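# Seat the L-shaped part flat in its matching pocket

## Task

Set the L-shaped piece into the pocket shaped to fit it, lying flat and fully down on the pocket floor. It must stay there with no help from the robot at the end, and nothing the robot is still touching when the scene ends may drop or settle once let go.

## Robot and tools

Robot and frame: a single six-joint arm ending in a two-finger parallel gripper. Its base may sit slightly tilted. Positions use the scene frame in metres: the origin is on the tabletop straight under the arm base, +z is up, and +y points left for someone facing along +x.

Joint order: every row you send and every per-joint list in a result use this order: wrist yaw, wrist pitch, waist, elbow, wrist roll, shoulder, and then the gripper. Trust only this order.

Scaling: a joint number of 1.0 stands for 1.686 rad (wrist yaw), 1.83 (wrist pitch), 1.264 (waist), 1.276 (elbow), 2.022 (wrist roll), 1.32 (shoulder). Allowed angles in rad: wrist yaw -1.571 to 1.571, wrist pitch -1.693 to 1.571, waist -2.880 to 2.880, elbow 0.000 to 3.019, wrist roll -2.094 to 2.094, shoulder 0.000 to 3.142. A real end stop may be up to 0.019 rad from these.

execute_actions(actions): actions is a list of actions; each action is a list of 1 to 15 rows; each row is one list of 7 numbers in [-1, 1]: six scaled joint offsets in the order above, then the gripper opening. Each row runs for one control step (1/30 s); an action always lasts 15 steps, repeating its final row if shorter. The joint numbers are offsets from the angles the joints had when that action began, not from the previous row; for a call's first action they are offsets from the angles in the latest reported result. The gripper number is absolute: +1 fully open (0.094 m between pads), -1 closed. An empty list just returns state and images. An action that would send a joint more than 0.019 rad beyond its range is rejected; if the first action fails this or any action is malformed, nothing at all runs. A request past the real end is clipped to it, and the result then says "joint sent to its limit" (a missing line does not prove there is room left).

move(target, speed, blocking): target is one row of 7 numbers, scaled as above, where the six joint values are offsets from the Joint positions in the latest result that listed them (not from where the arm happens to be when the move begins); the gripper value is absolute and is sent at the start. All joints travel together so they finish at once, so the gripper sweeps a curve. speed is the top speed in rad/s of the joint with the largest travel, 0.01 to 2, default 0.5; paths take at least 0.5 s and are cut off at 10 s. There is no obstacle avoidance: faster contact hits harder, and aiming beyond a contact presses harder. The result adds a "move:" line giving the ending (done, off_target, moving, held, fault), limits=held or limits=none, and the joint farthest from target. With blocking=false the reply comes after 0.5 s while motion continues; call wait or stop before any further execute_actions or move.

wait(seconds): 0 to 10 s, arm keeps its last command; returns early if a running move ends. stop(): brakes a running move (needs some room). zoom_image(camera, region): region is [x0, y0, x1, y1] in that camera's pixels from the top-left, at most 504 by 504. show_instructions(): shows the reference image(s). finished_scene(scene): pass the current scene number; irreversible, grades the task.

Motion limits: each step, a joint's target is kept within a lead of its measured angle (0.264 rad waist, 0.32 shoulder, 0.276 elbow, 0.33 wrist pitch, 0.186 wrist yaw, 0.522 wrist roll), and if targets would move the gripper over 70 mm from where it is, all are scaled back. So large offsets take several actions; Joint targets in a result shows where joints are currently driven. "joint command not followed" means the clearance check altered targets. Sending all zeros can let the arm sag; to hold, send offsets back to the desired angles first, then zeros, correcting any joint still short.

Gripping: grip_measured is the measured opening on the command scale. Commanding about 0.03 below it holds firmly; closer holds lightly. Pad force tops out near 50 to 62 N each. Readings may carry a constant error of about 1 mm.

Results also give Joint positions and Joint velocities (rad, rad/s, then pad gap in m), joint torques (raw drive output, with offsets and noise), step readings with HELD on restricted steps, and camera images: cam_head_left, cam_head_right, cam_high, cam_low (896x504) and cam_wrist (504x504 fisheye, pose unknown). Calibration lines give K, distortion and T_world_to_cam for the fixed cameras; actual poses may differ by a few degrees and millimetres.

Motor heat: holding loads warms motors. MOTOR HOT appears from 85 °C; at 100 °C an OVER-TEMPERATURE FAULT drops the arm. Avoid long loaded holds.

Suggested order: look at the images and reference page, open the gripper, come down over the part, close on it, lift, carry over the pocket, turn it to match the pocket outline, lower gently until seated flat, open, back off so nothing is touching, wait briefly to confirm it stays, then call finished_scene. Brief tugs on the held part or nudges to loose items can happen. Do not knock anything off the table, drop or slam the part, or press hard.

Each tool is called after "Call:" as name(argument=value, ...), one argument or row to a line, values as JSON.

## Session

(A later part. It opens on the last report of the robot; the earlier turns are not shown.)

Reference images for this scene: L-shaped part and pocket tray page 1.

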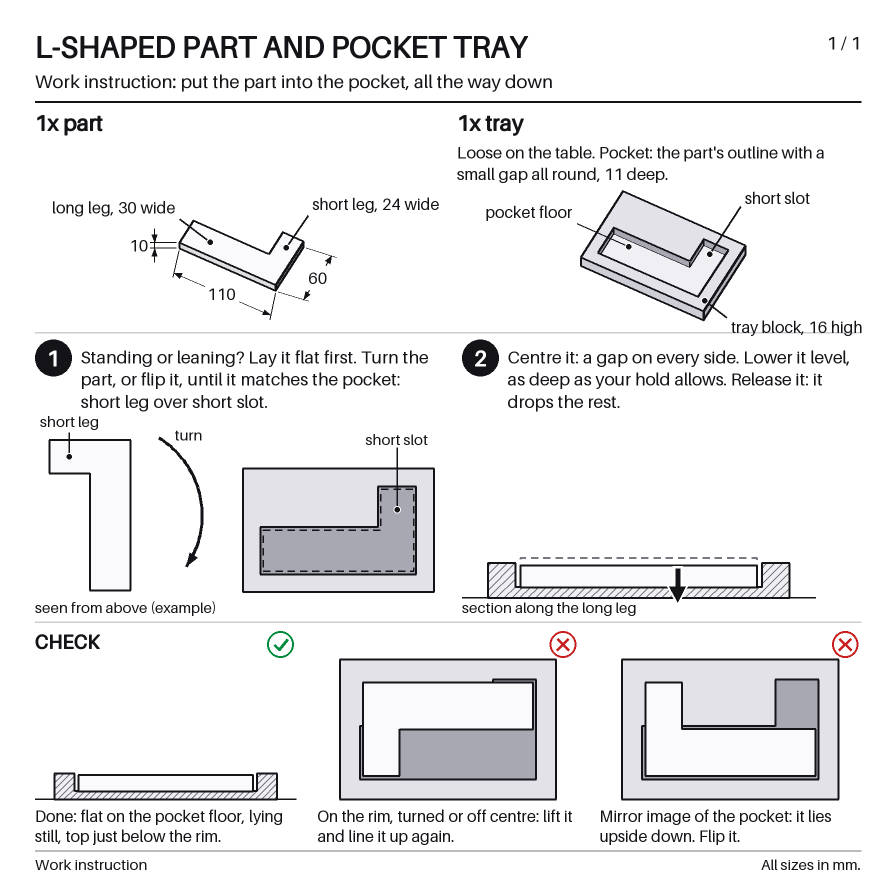

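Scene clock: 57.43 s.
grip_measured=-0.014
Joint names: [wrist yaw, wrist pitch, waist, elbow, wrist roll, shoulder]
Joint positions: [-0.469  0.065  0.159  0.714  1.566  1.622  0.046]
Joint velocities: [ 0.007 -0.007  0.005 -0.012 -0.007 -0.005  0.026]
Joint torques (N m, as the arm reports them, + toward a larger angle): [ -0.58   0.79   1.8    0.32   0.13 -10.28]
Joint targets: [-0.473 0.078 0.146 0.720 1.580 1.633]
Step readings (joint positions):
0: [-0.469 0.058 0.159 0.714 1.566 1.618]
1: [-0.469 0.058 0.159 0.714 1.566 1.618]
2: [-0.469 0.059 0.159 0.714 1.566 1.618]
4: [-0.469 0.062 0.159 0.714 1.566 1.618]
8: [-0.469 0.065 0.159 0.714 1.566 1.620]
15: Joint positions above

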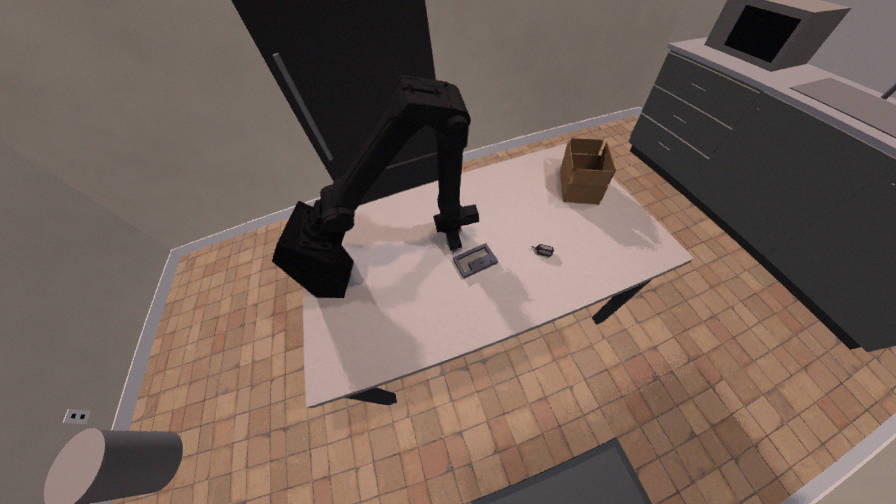

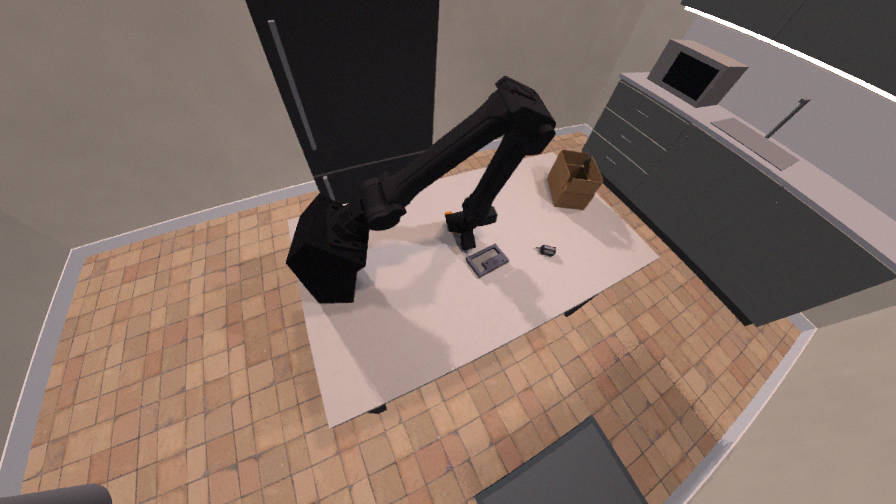

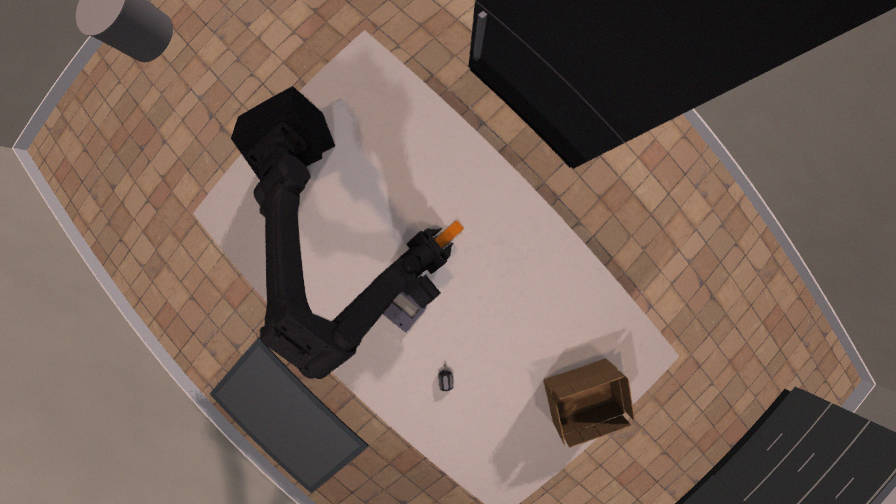

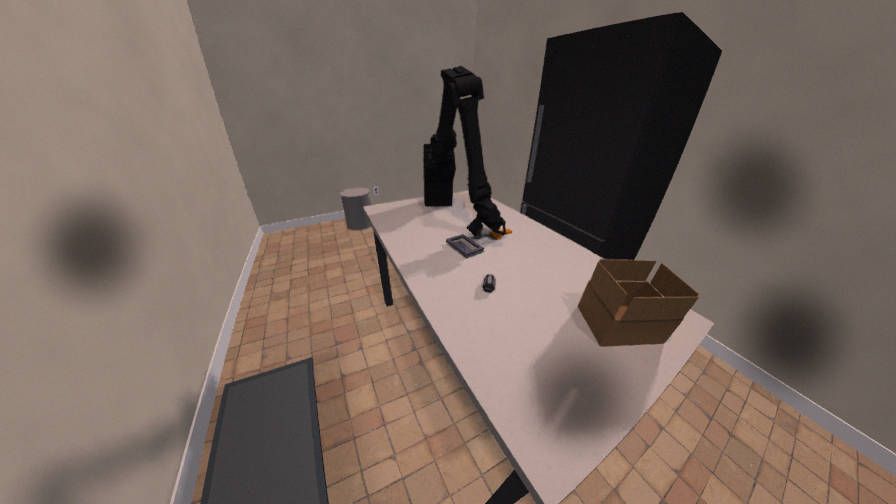

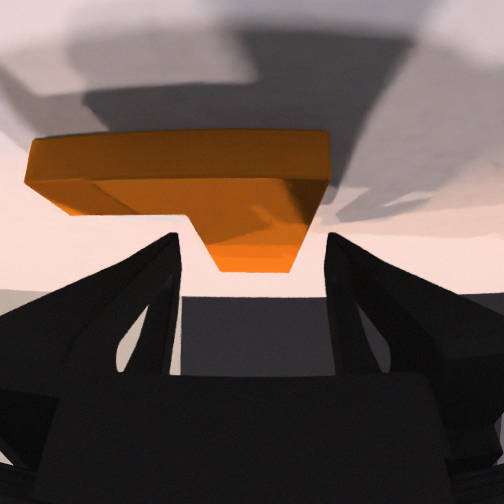

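Call:
execute_actions(
  actions=[
    [[-0.002,0.006,-0.01,0.0047,0.006,0.0,0.1],[-0.002,0.004,-0.008,0.0047,0.006,-0.008,0.15],[0.0,0.002,-0.005,0.0047,0.005,-0.018,0.2],[0.004,0.0,0.0,0.0047,0.004,-0.03,0.25],[0.009,-0.003,0.004,0.0047,0.0,-0.043,0.3],[0.015,-0.006,0.008,0.0047,-0.005,-0.056,0.3],[0.022,-0.009,0.012,0.0047,-0.012,-0.069,0.3],[0.03,-0.012,0.016,0.0047,-0.022,-0.081,0.3],[0.038,-0.015,0.02,0.0047,-0.034,-0.092,0.3],[0.047,-0.018,0.024,0.0047,-0.048,-0.102,0.3],[0.056,-0.021,0.028,0.0047,-0.064,-0.111,0.3],[0.066,-0.024,0.033,0.0047,-0.082,-0.119,0.3],[0.076,-0.027,0.038,0.0047,-0.101,-0.126,0.3],[0.086,-0.03,0.043,0.0047,-0.121,-0.132,0.3],[0.096,-0.033,0.048,0.0047,-0.142,-0.137,0.3]],
    [[0.04,-0.012,0.02,0.0047,-0.08,-0.03,0.3],[0.05,-0.014,0.025,0.0047,-0.1,-0.032,0.3],[0.06,-0.016,0.03,0.0047,-0.12,-0.034,0.3],[0.07,-0.018,0.035,0.0047,-0.14,-0.035,0.3],[0.08,-0.02,0.04,0.0047,-0.16,-0.035,0.3],[0.09,-0.022,0.045,0.0047,-0.18,-0.035,0.3],[0.1,-0.024,0.05,0.0047,-0.2,-0.035,0.3],[0.11,-0.026,0.055,0.0047,-0.22,-0.035,0.3],[0.12,-0.028,0.06,0.0047,-0.24,-0.035,0.3],[0.13,-0.03,0.065,0.0047,-0.26,-0.035,0.3],[0.14,-0.032,0.07,0.0047,-0.28,-0.035,0.3],[0.15,-0.034,0.075,0.0047,-0.3,-0.035,0.3],[0.158,-0.036,0.08,0.0047,-0.32,-0.035,0.3],[0.165,-0.038,0.084,0.0047,-0.34,-0.035,0.3],[0.17,-0.04,0.087,0.0047,-0.36,-0.035,0.3]],
  ],
)

Scene clock: 62.83 s.
grip_measured=+0.298
Joint names: [wrist yaw, wrist pitch, waist, elbow, wrist roll, shoulder]
Joint positions: [-0.051 -0.027  0.272  0.714  0.882  1.429  0.061]
Joint velocities: [ 0.242 -0.12   0.181 -0.017 -1.194  0.005 -0.   ]
Joint torques (N m, as the arm reports them, + toward a larger angle): [ -0.05   0.15   4.01   2.6   -0.16 -11.72]
Joint targets: [-0.038 -0.045 0.297 0.720 0.697 1.419]
Step readings (joint positions; steps 1 to 15: 1st action; 16 to 30: 2nd action):
0: [-0.469 0.065 0.159 0.714 1.566 1.622]
1: [-0.469 0.065 0.159 0.714 1.566 1.622]
2: [-0.469 0.065 0.159 0.714 1.566 1.622]
4: [-0.468 0.065 0.159 0.714 1.566 1.621]
8: [-0.432 0.059 0.159 0.714 1.561 1.590]
15: [-0.325 0.028 0.187 0.714 1.425 1.466]
16: [-0.294 0.024 0.194 0.714 1.396 1.454]
17: [-0.266 0.021 0.200 0.714 1.367 1.444]
19: [-0.226 0.015 0.208 0.714 1.302 1.432]
23: [-0.157 -0.001 0.225 0.714 1.157 1.429]
30: Joint positions above

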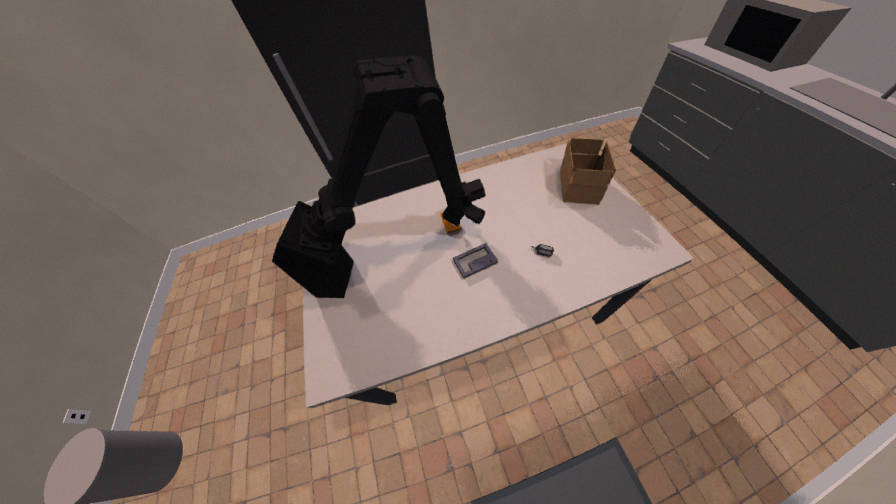

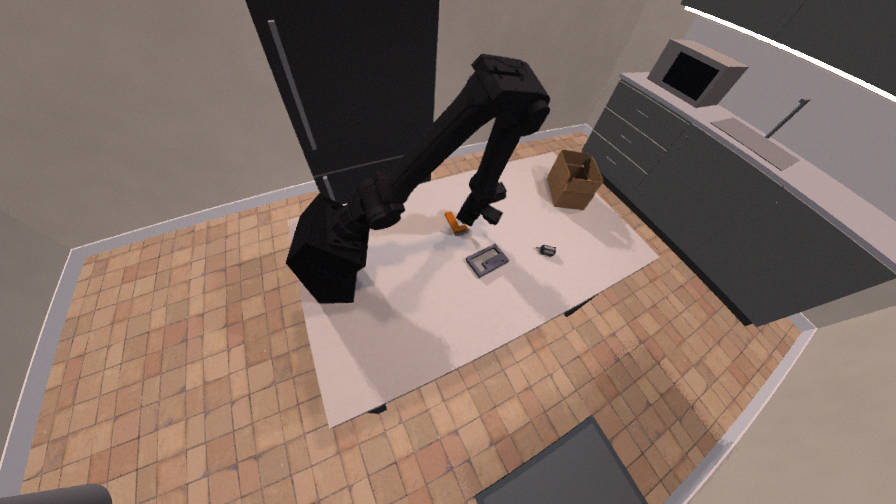

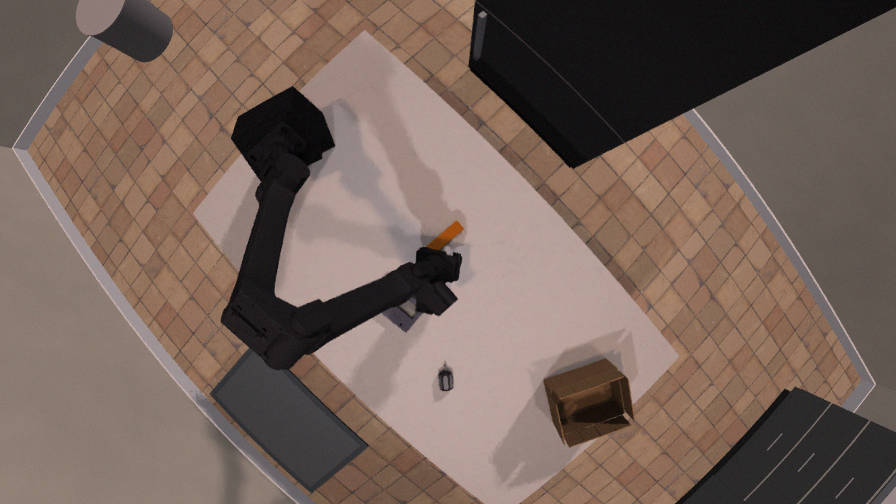

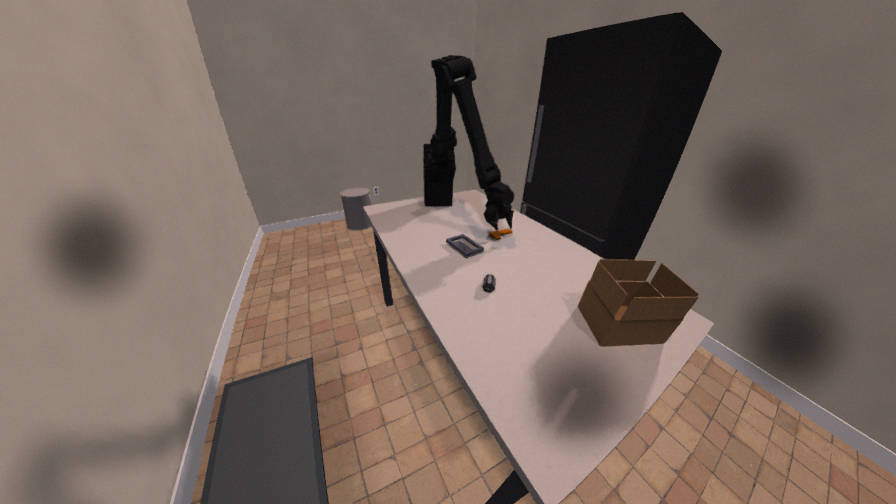

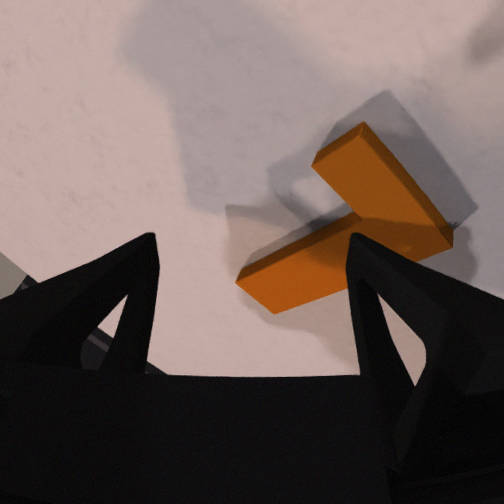

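Call:
wait(
  seconds=0,
)

Scene clock: 63.23 s.
grip_measured=+0.298
Joint names: [wrist yaw, wrist pitch, waist, elbow, wrist roll, shoulder]
Joint positions: [-0.041 -0.034  0.284  0.714  0.724  1.429  0.061]
Joint velocities: [-0.051 -0.012  0.005 -0.027 -0.095  0.005 -0.001]
Joint torques (N m, as the arm reports them, + toward a larger angle): [ -0.04   0.08   3.97   2.65  -0.21 -11.71]
Joint targets: [-0.038 -0.045 0.297 0.720 0.697 1.419]

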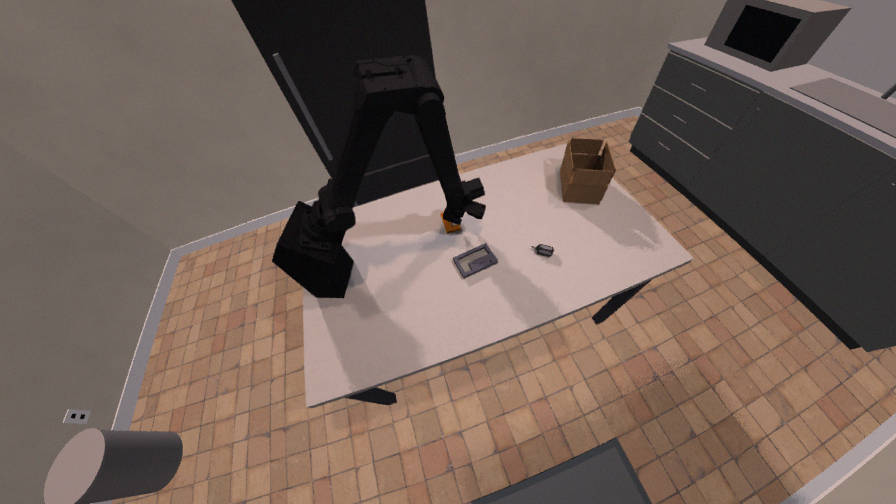

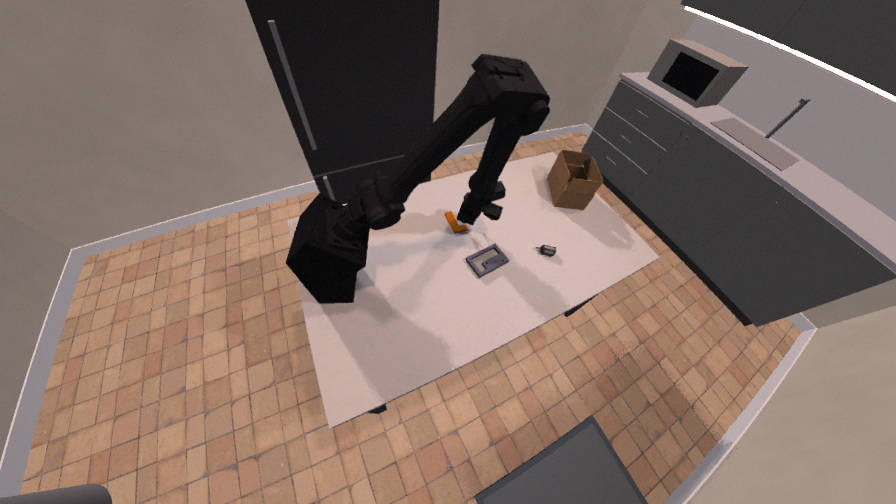

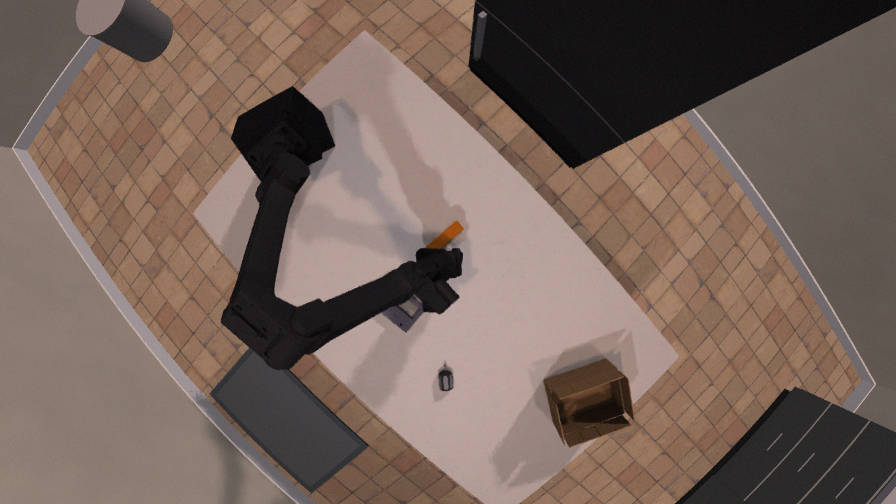

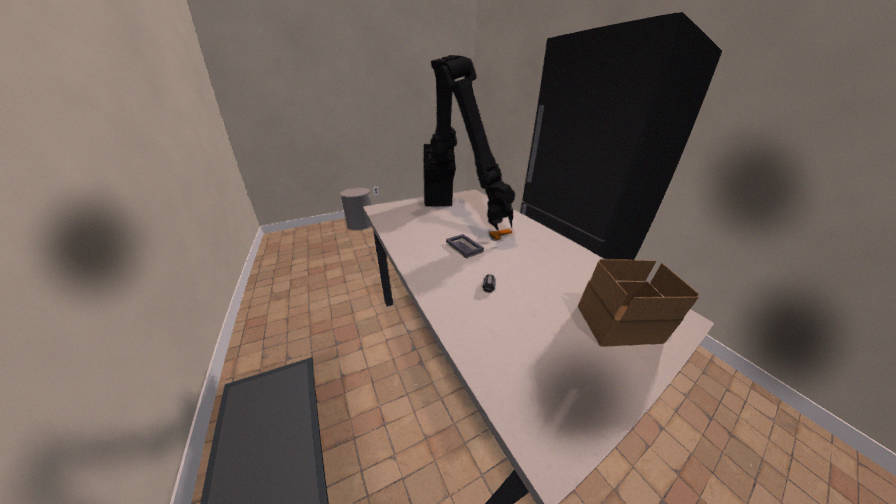

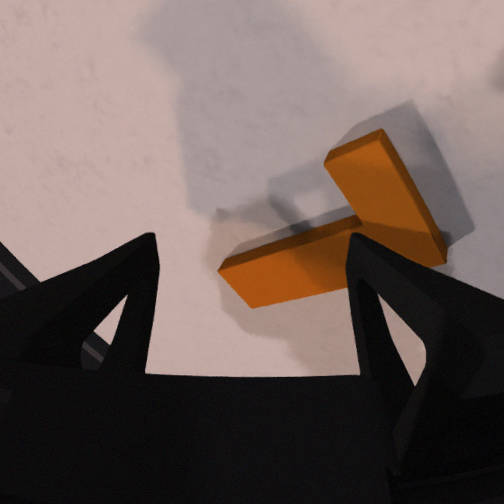

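Call:
move(
  target=[0.3541,-0.0709,0.1862,0.0289,-0.9965,0.0935,0.3],
  speed=1.5,
)

Scene clock: 66.00 s.
grip_measured=+0.298
Joint names: [wrist yaw, wrist pitch, waist, elbow, wrist roll, shoulder]
Joint positions: [ 0.552 -0.153  0.502  0.736 -1.275  1.543  0.061]
Joint velocities: [ 0.007  0.007 -0.005  0.012 -0.081 -0.005  0.   ]
Joint torques (N m, as the arm reports them, + toward a larger angle): [ 0.15 -0.14  5.71  2.94 -0.16 -9.57]
Joint targets: [0.555 -0.164 0.520 0.752 -1.291 1.553]
move: done; limits=none; farthest joint: the waist, 0.018 radians from its target (0.235 radians at the start)

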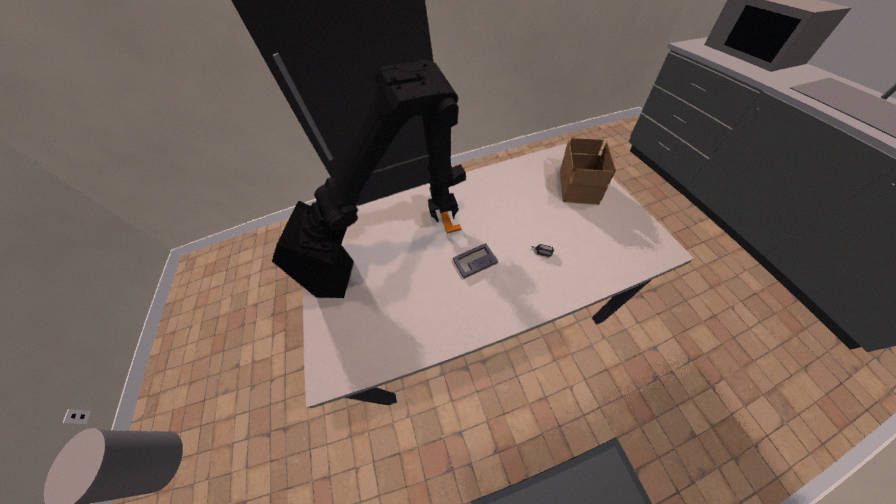

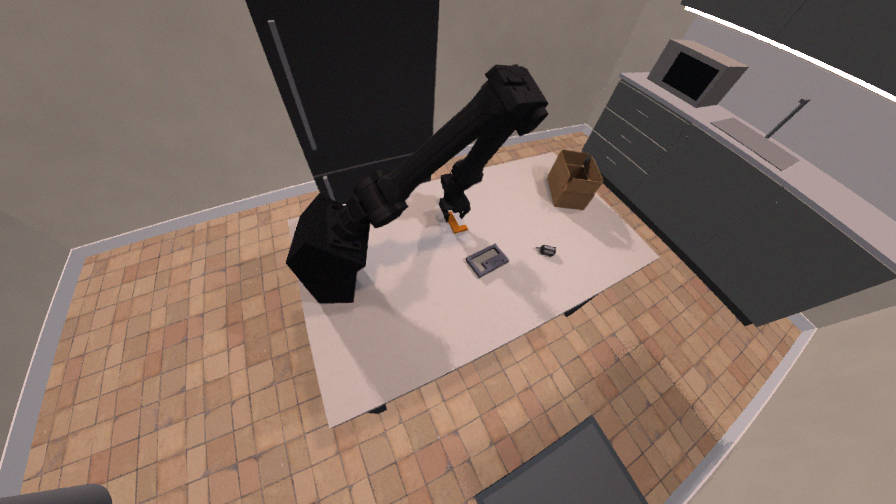

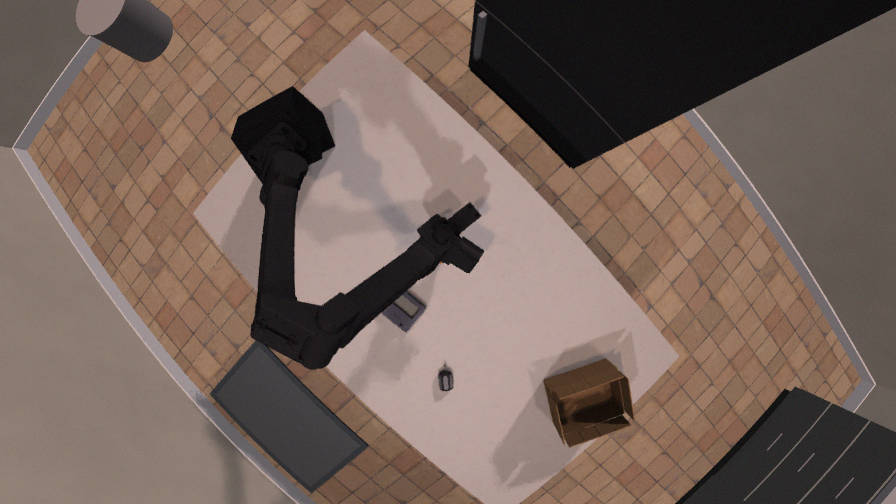

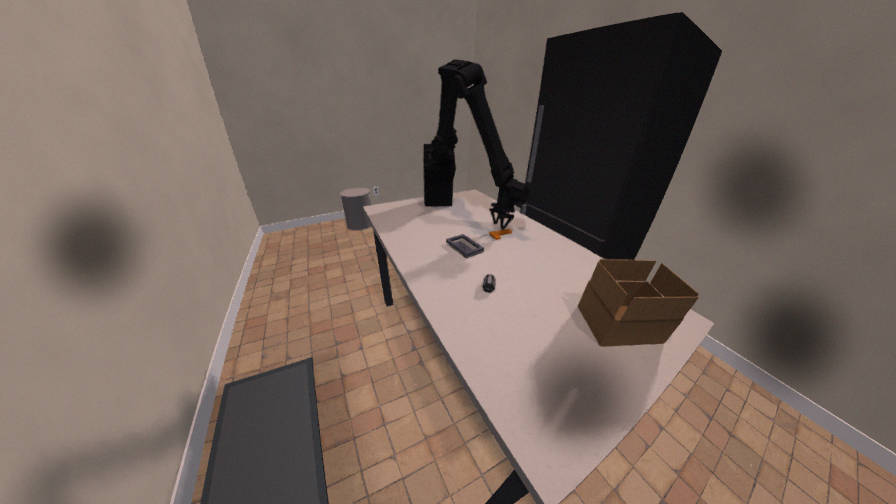

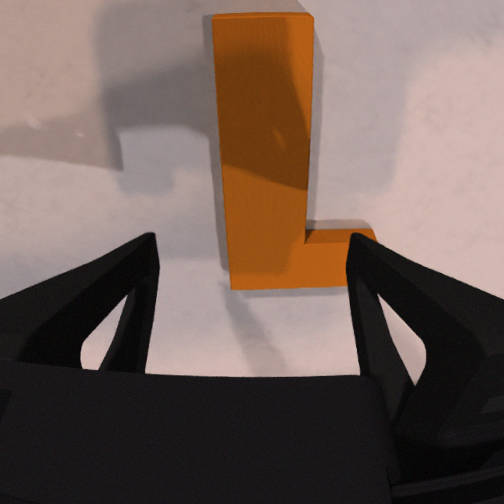

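Call:
execute_actions(
  actions=[],
)

Scene clock: 68.40 s.
grip_measured=+0.298
Joint names: [wrist yaw, wrist pitch, waist, elbow, wrist roll, shoulder]
Joint positions: [ 0.552 -0.153  0.502  0.736 -1.276  1.543  0.061]
Joint velocities: [-0.022 -0.012 -0.005 -0.012  0.007  0.005  0.   ]
Joint torques (N m, as the arm reports them, + toward a larger angle): [ 0.15 -0.15  5.78  2.94 -0.16 -9.59]
Joint targets: [0.555 -0.164 0.520 0.752 -1.291 1.553]

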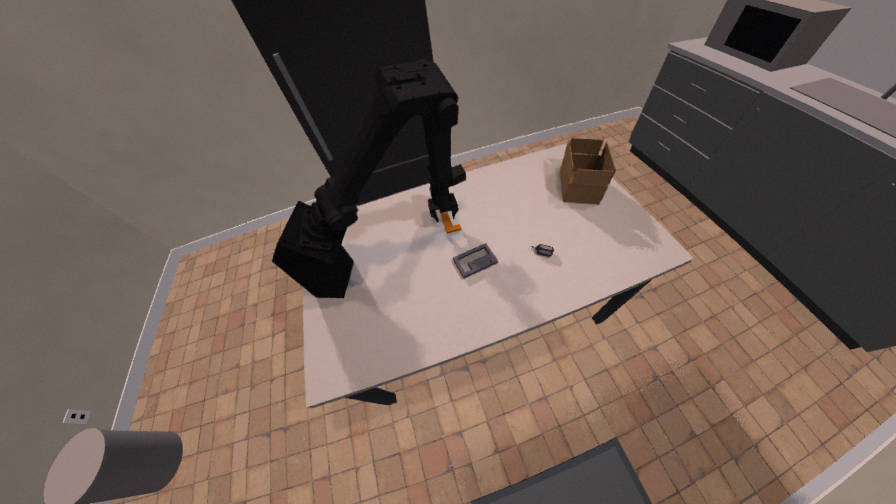

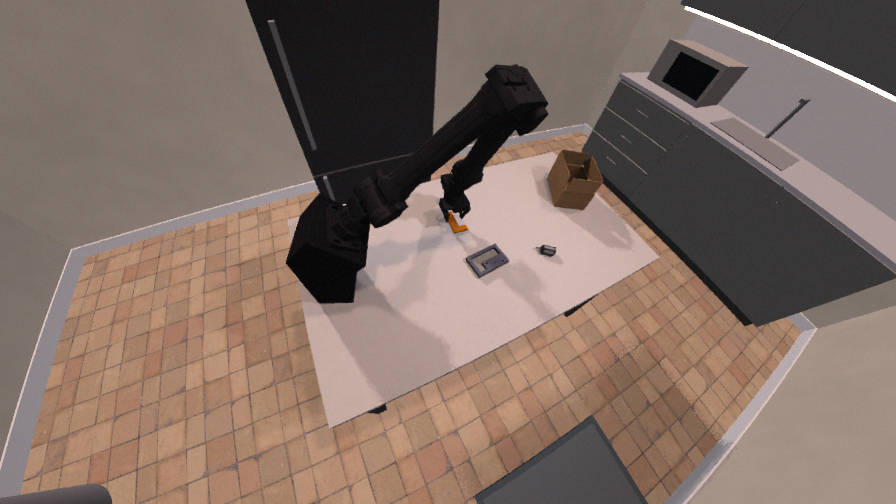

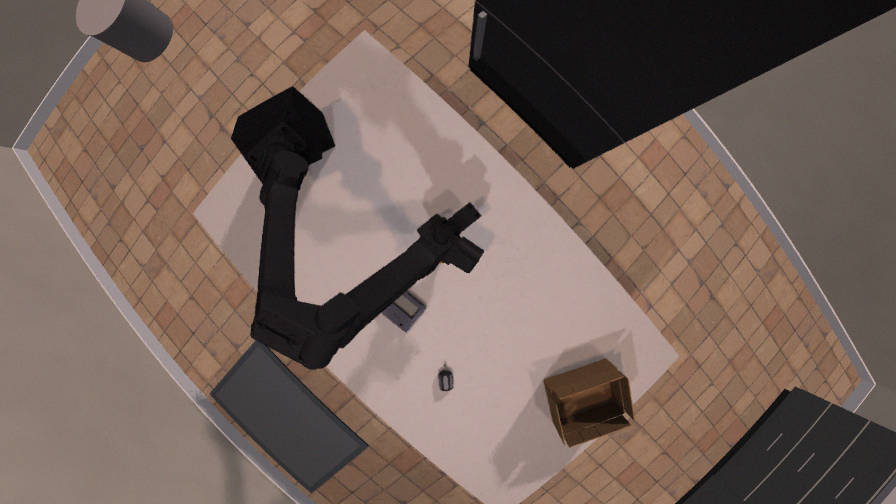

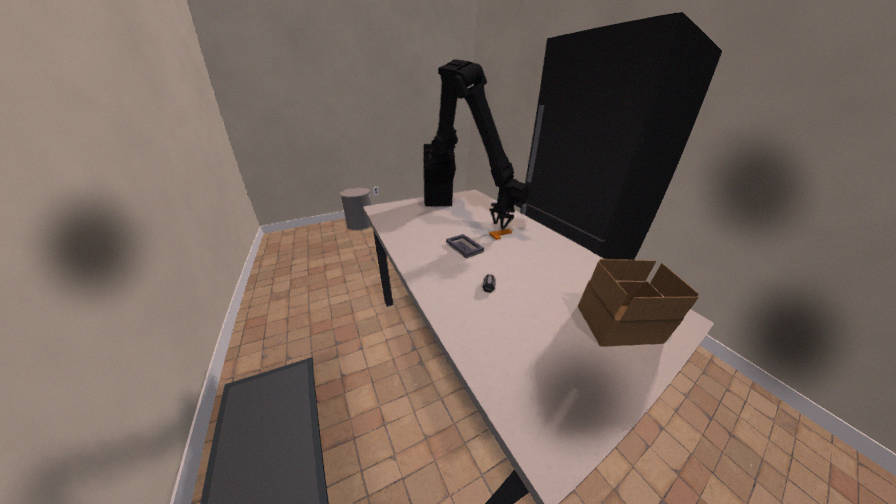

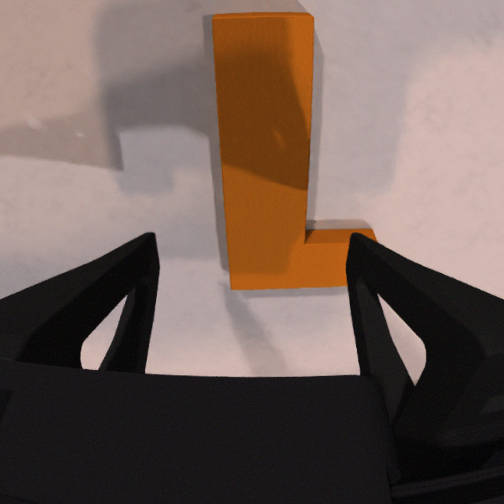

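Call:
show_instructions(
)

Reference images for this scene: L-shaped part and pocket tray page 1.

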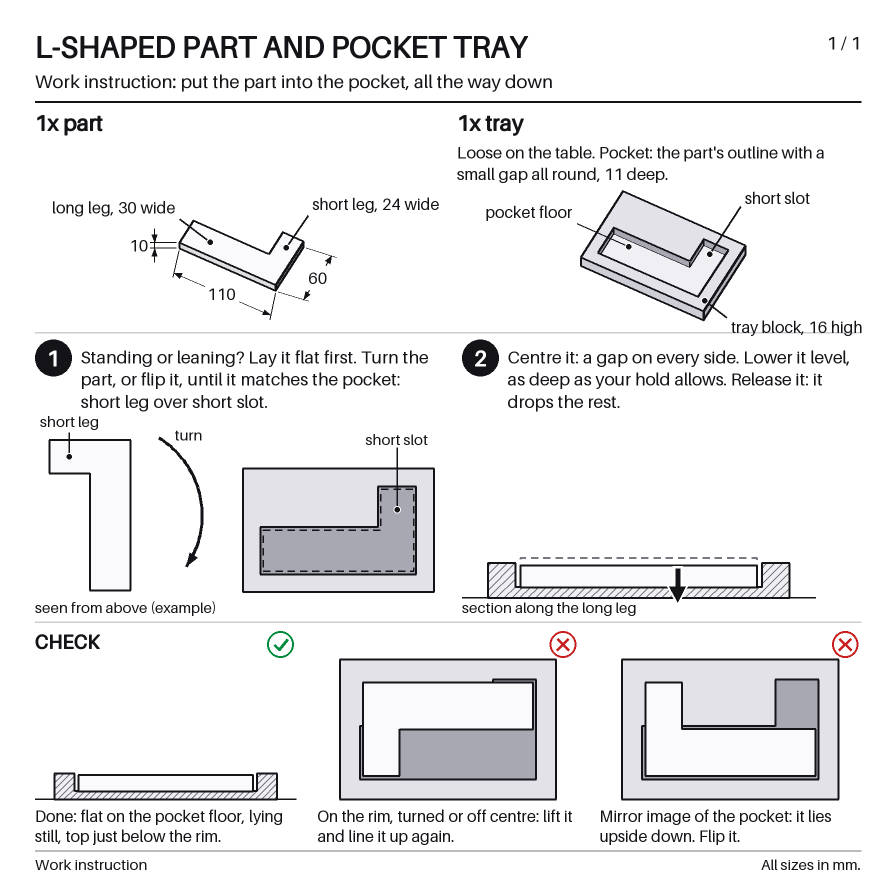

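Call:
move(
  target=[-0.016,0.053,-0.0396,0.031,-0.036,0.068,0.3],
  speed=0.12,
)

Scene clock: 72.40 s.
grip_measured=+0.298
Joint names: [wrist yaw, wrist pitch, waist, elbow, wrist roll, shoulder]
Joint positions: [ 0.528 -0.07   0.466  0.766 -1.333  1.624  0.061]
Joint velocities: [ 0.007  0.002  0.005 -0.017 -0.037  0.005  0.   ]
Joint torques (N m, as the arm reports them, + toward a larger angle): [-0.17  0.81  3.47  1.97 -0.16 -9.95]
Joint targets: [0.525 -0.056 0.451 0.776 -1.349 1.633]
move: done; limits=none; farthest joint: the wrist roll, 0.016 radians from its target (0.073 radians at the start)

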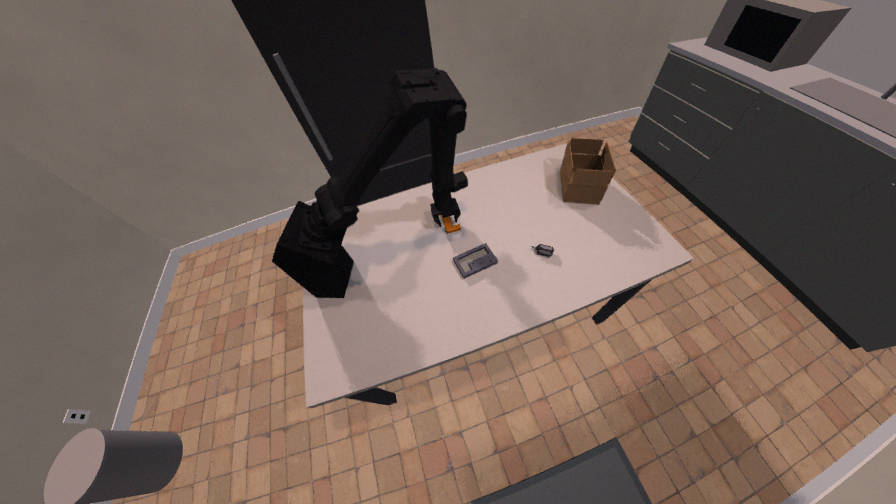

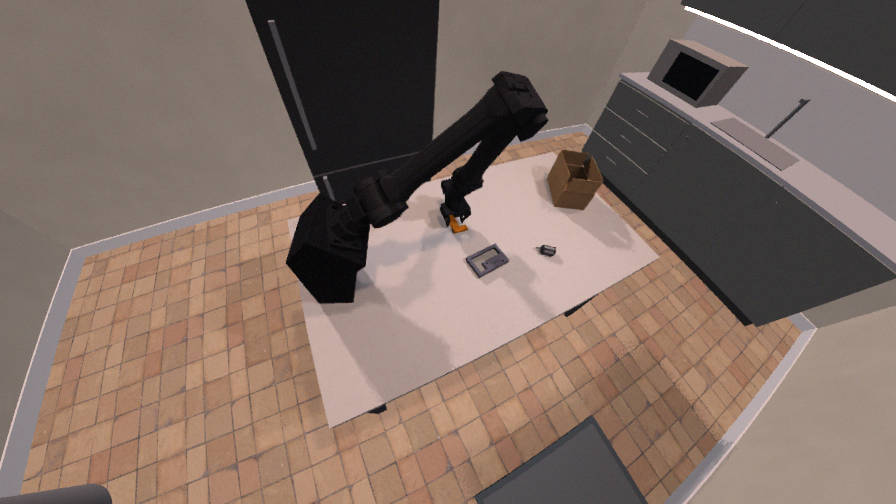

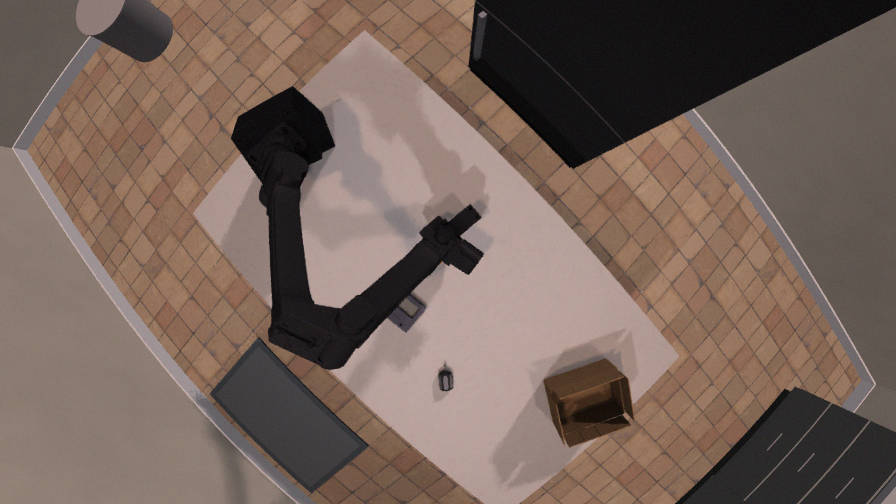

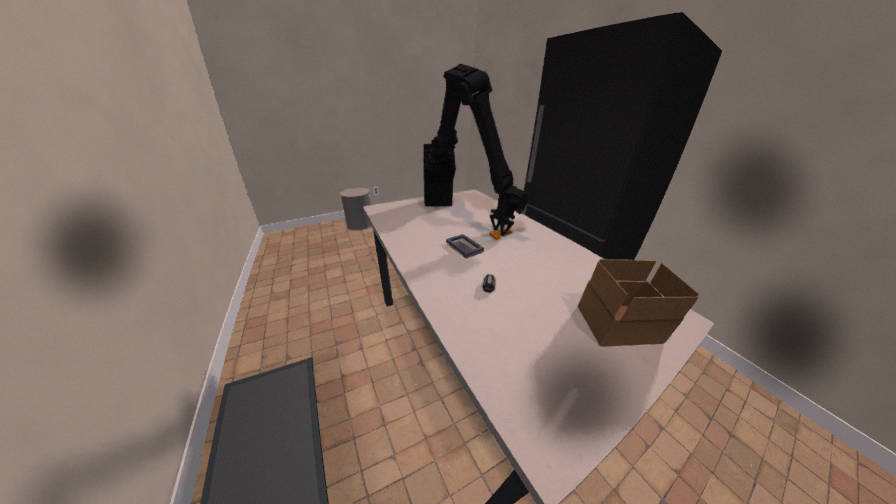

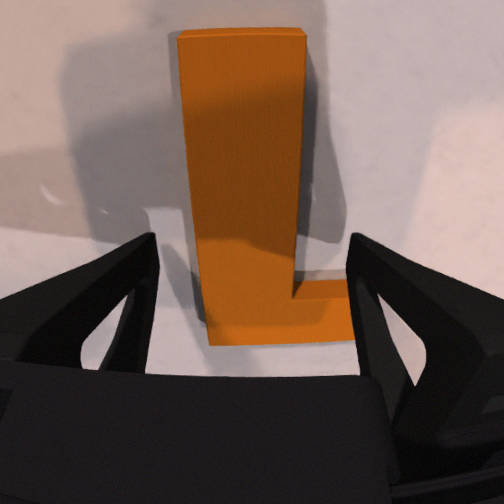

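Call:
move(
  target=[-0.0047,0.017,-0.0186,0.0078,-0.019,0.0197,0.0],
  speed=0.05,
)

Scene clock: 77.47 s.
grip_measured=+0.002
Joint names: [wrist yaw, wrist pitch, waist, elbow, wrist roll, shoulder]
Joint positions: [ 0.523 -0.052  0.459  0.766 -1.355  1.638  0.047]
Joint velocities: [ 0.051  0.017 -0.005  0.017 -0.022  0.015 -0.   ]
Joint torques (N m, as the arm reports them, + toward a larger angle): [-0.14  0.84  3.24  1.8  -0.16 -9.89]
Joint targets: [0.520 -0.039 0.442 0.776 -1.371 1.650]
move: done; limits=none; farthest joint: the waist, 0.017 radians from its target (0.023 radians at the start)

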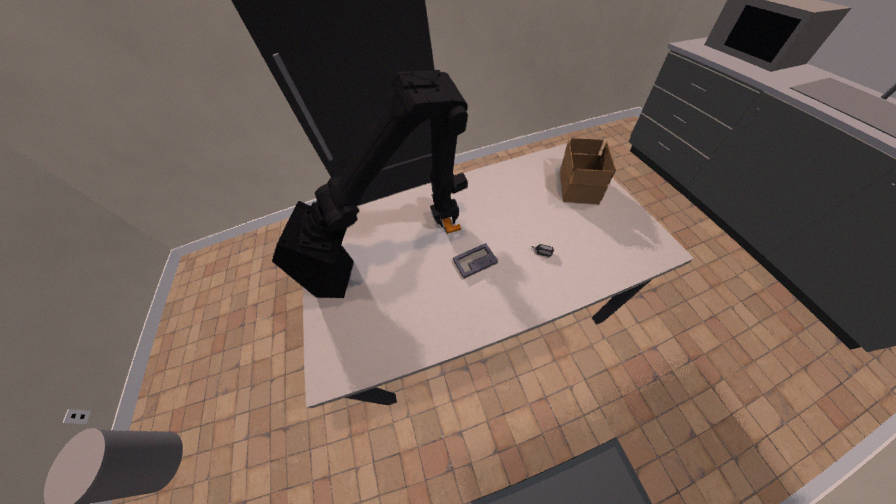

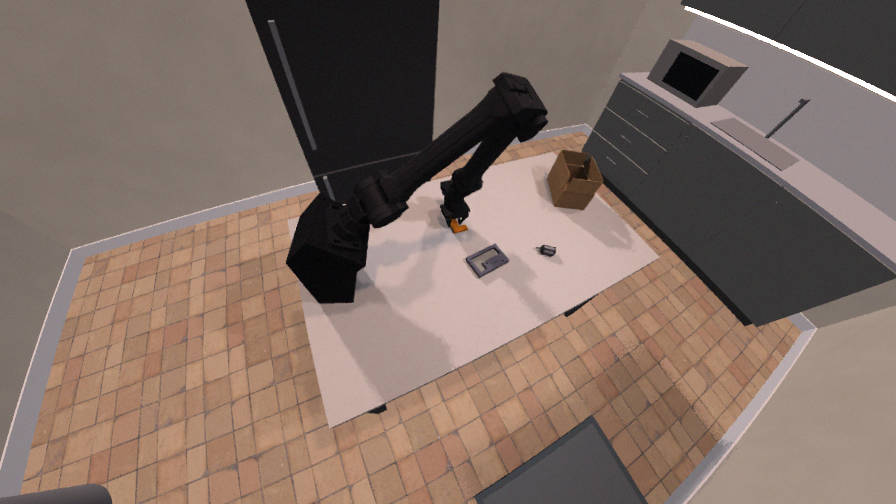

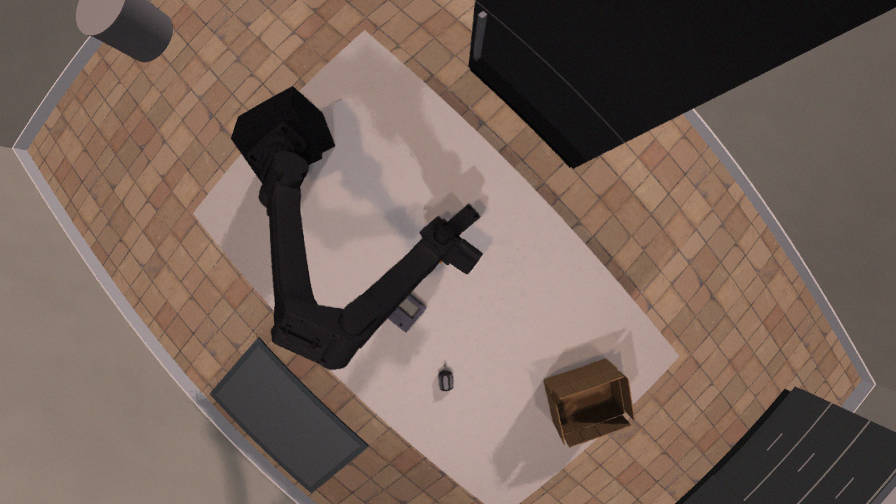

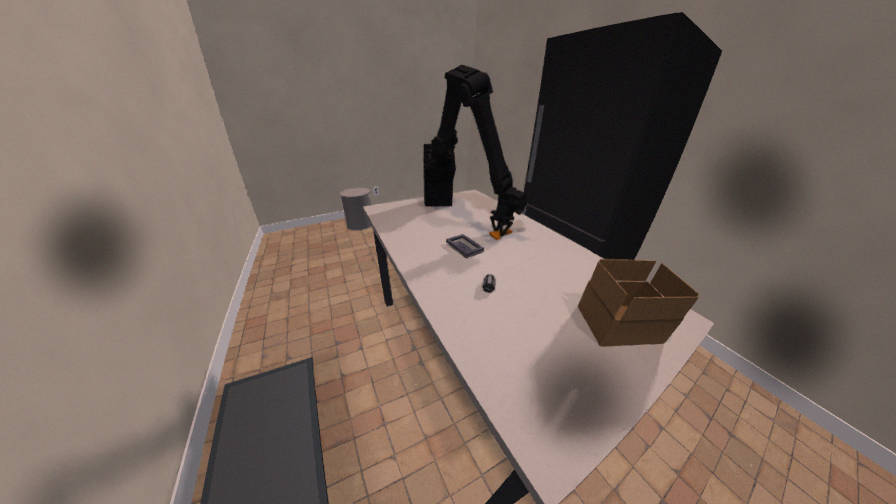

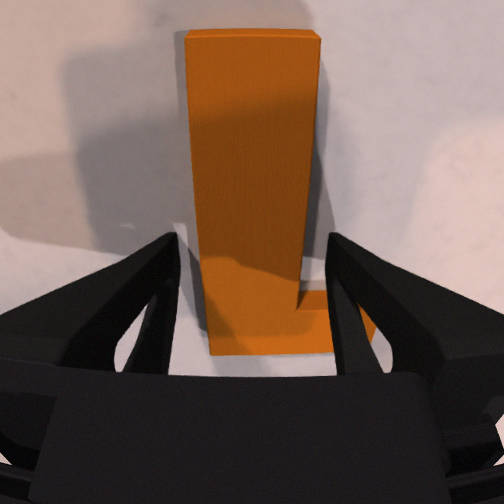

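Call:
zoom_image(
  camera="cam_wrist",
  region=[150, 170, 360, 380],
)

Call:
zoom_image(
  camera="cam_low",
  region=[460, 200, 540, 260],
)

Region (150, 170, 360, 380) of cam_wrist's 504x504 image, scaled by 2.400, with more detail than that image has.

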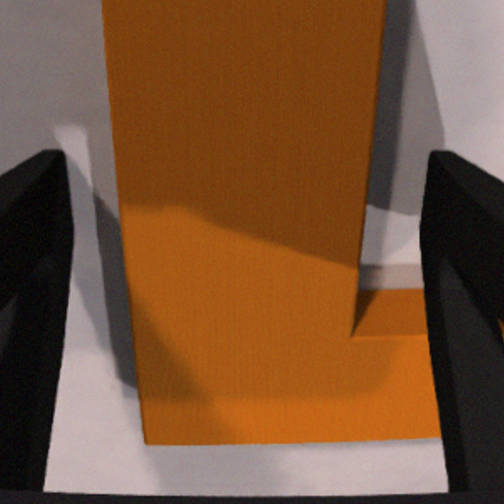

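Region (460, 200, 540, 260) of cam_low's 896x504 image, scaled by 6.300, with more detail than that image has; it fills the top 378 rows of this view, and the rest is white.

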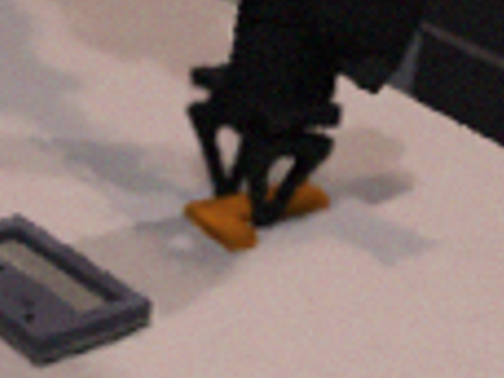

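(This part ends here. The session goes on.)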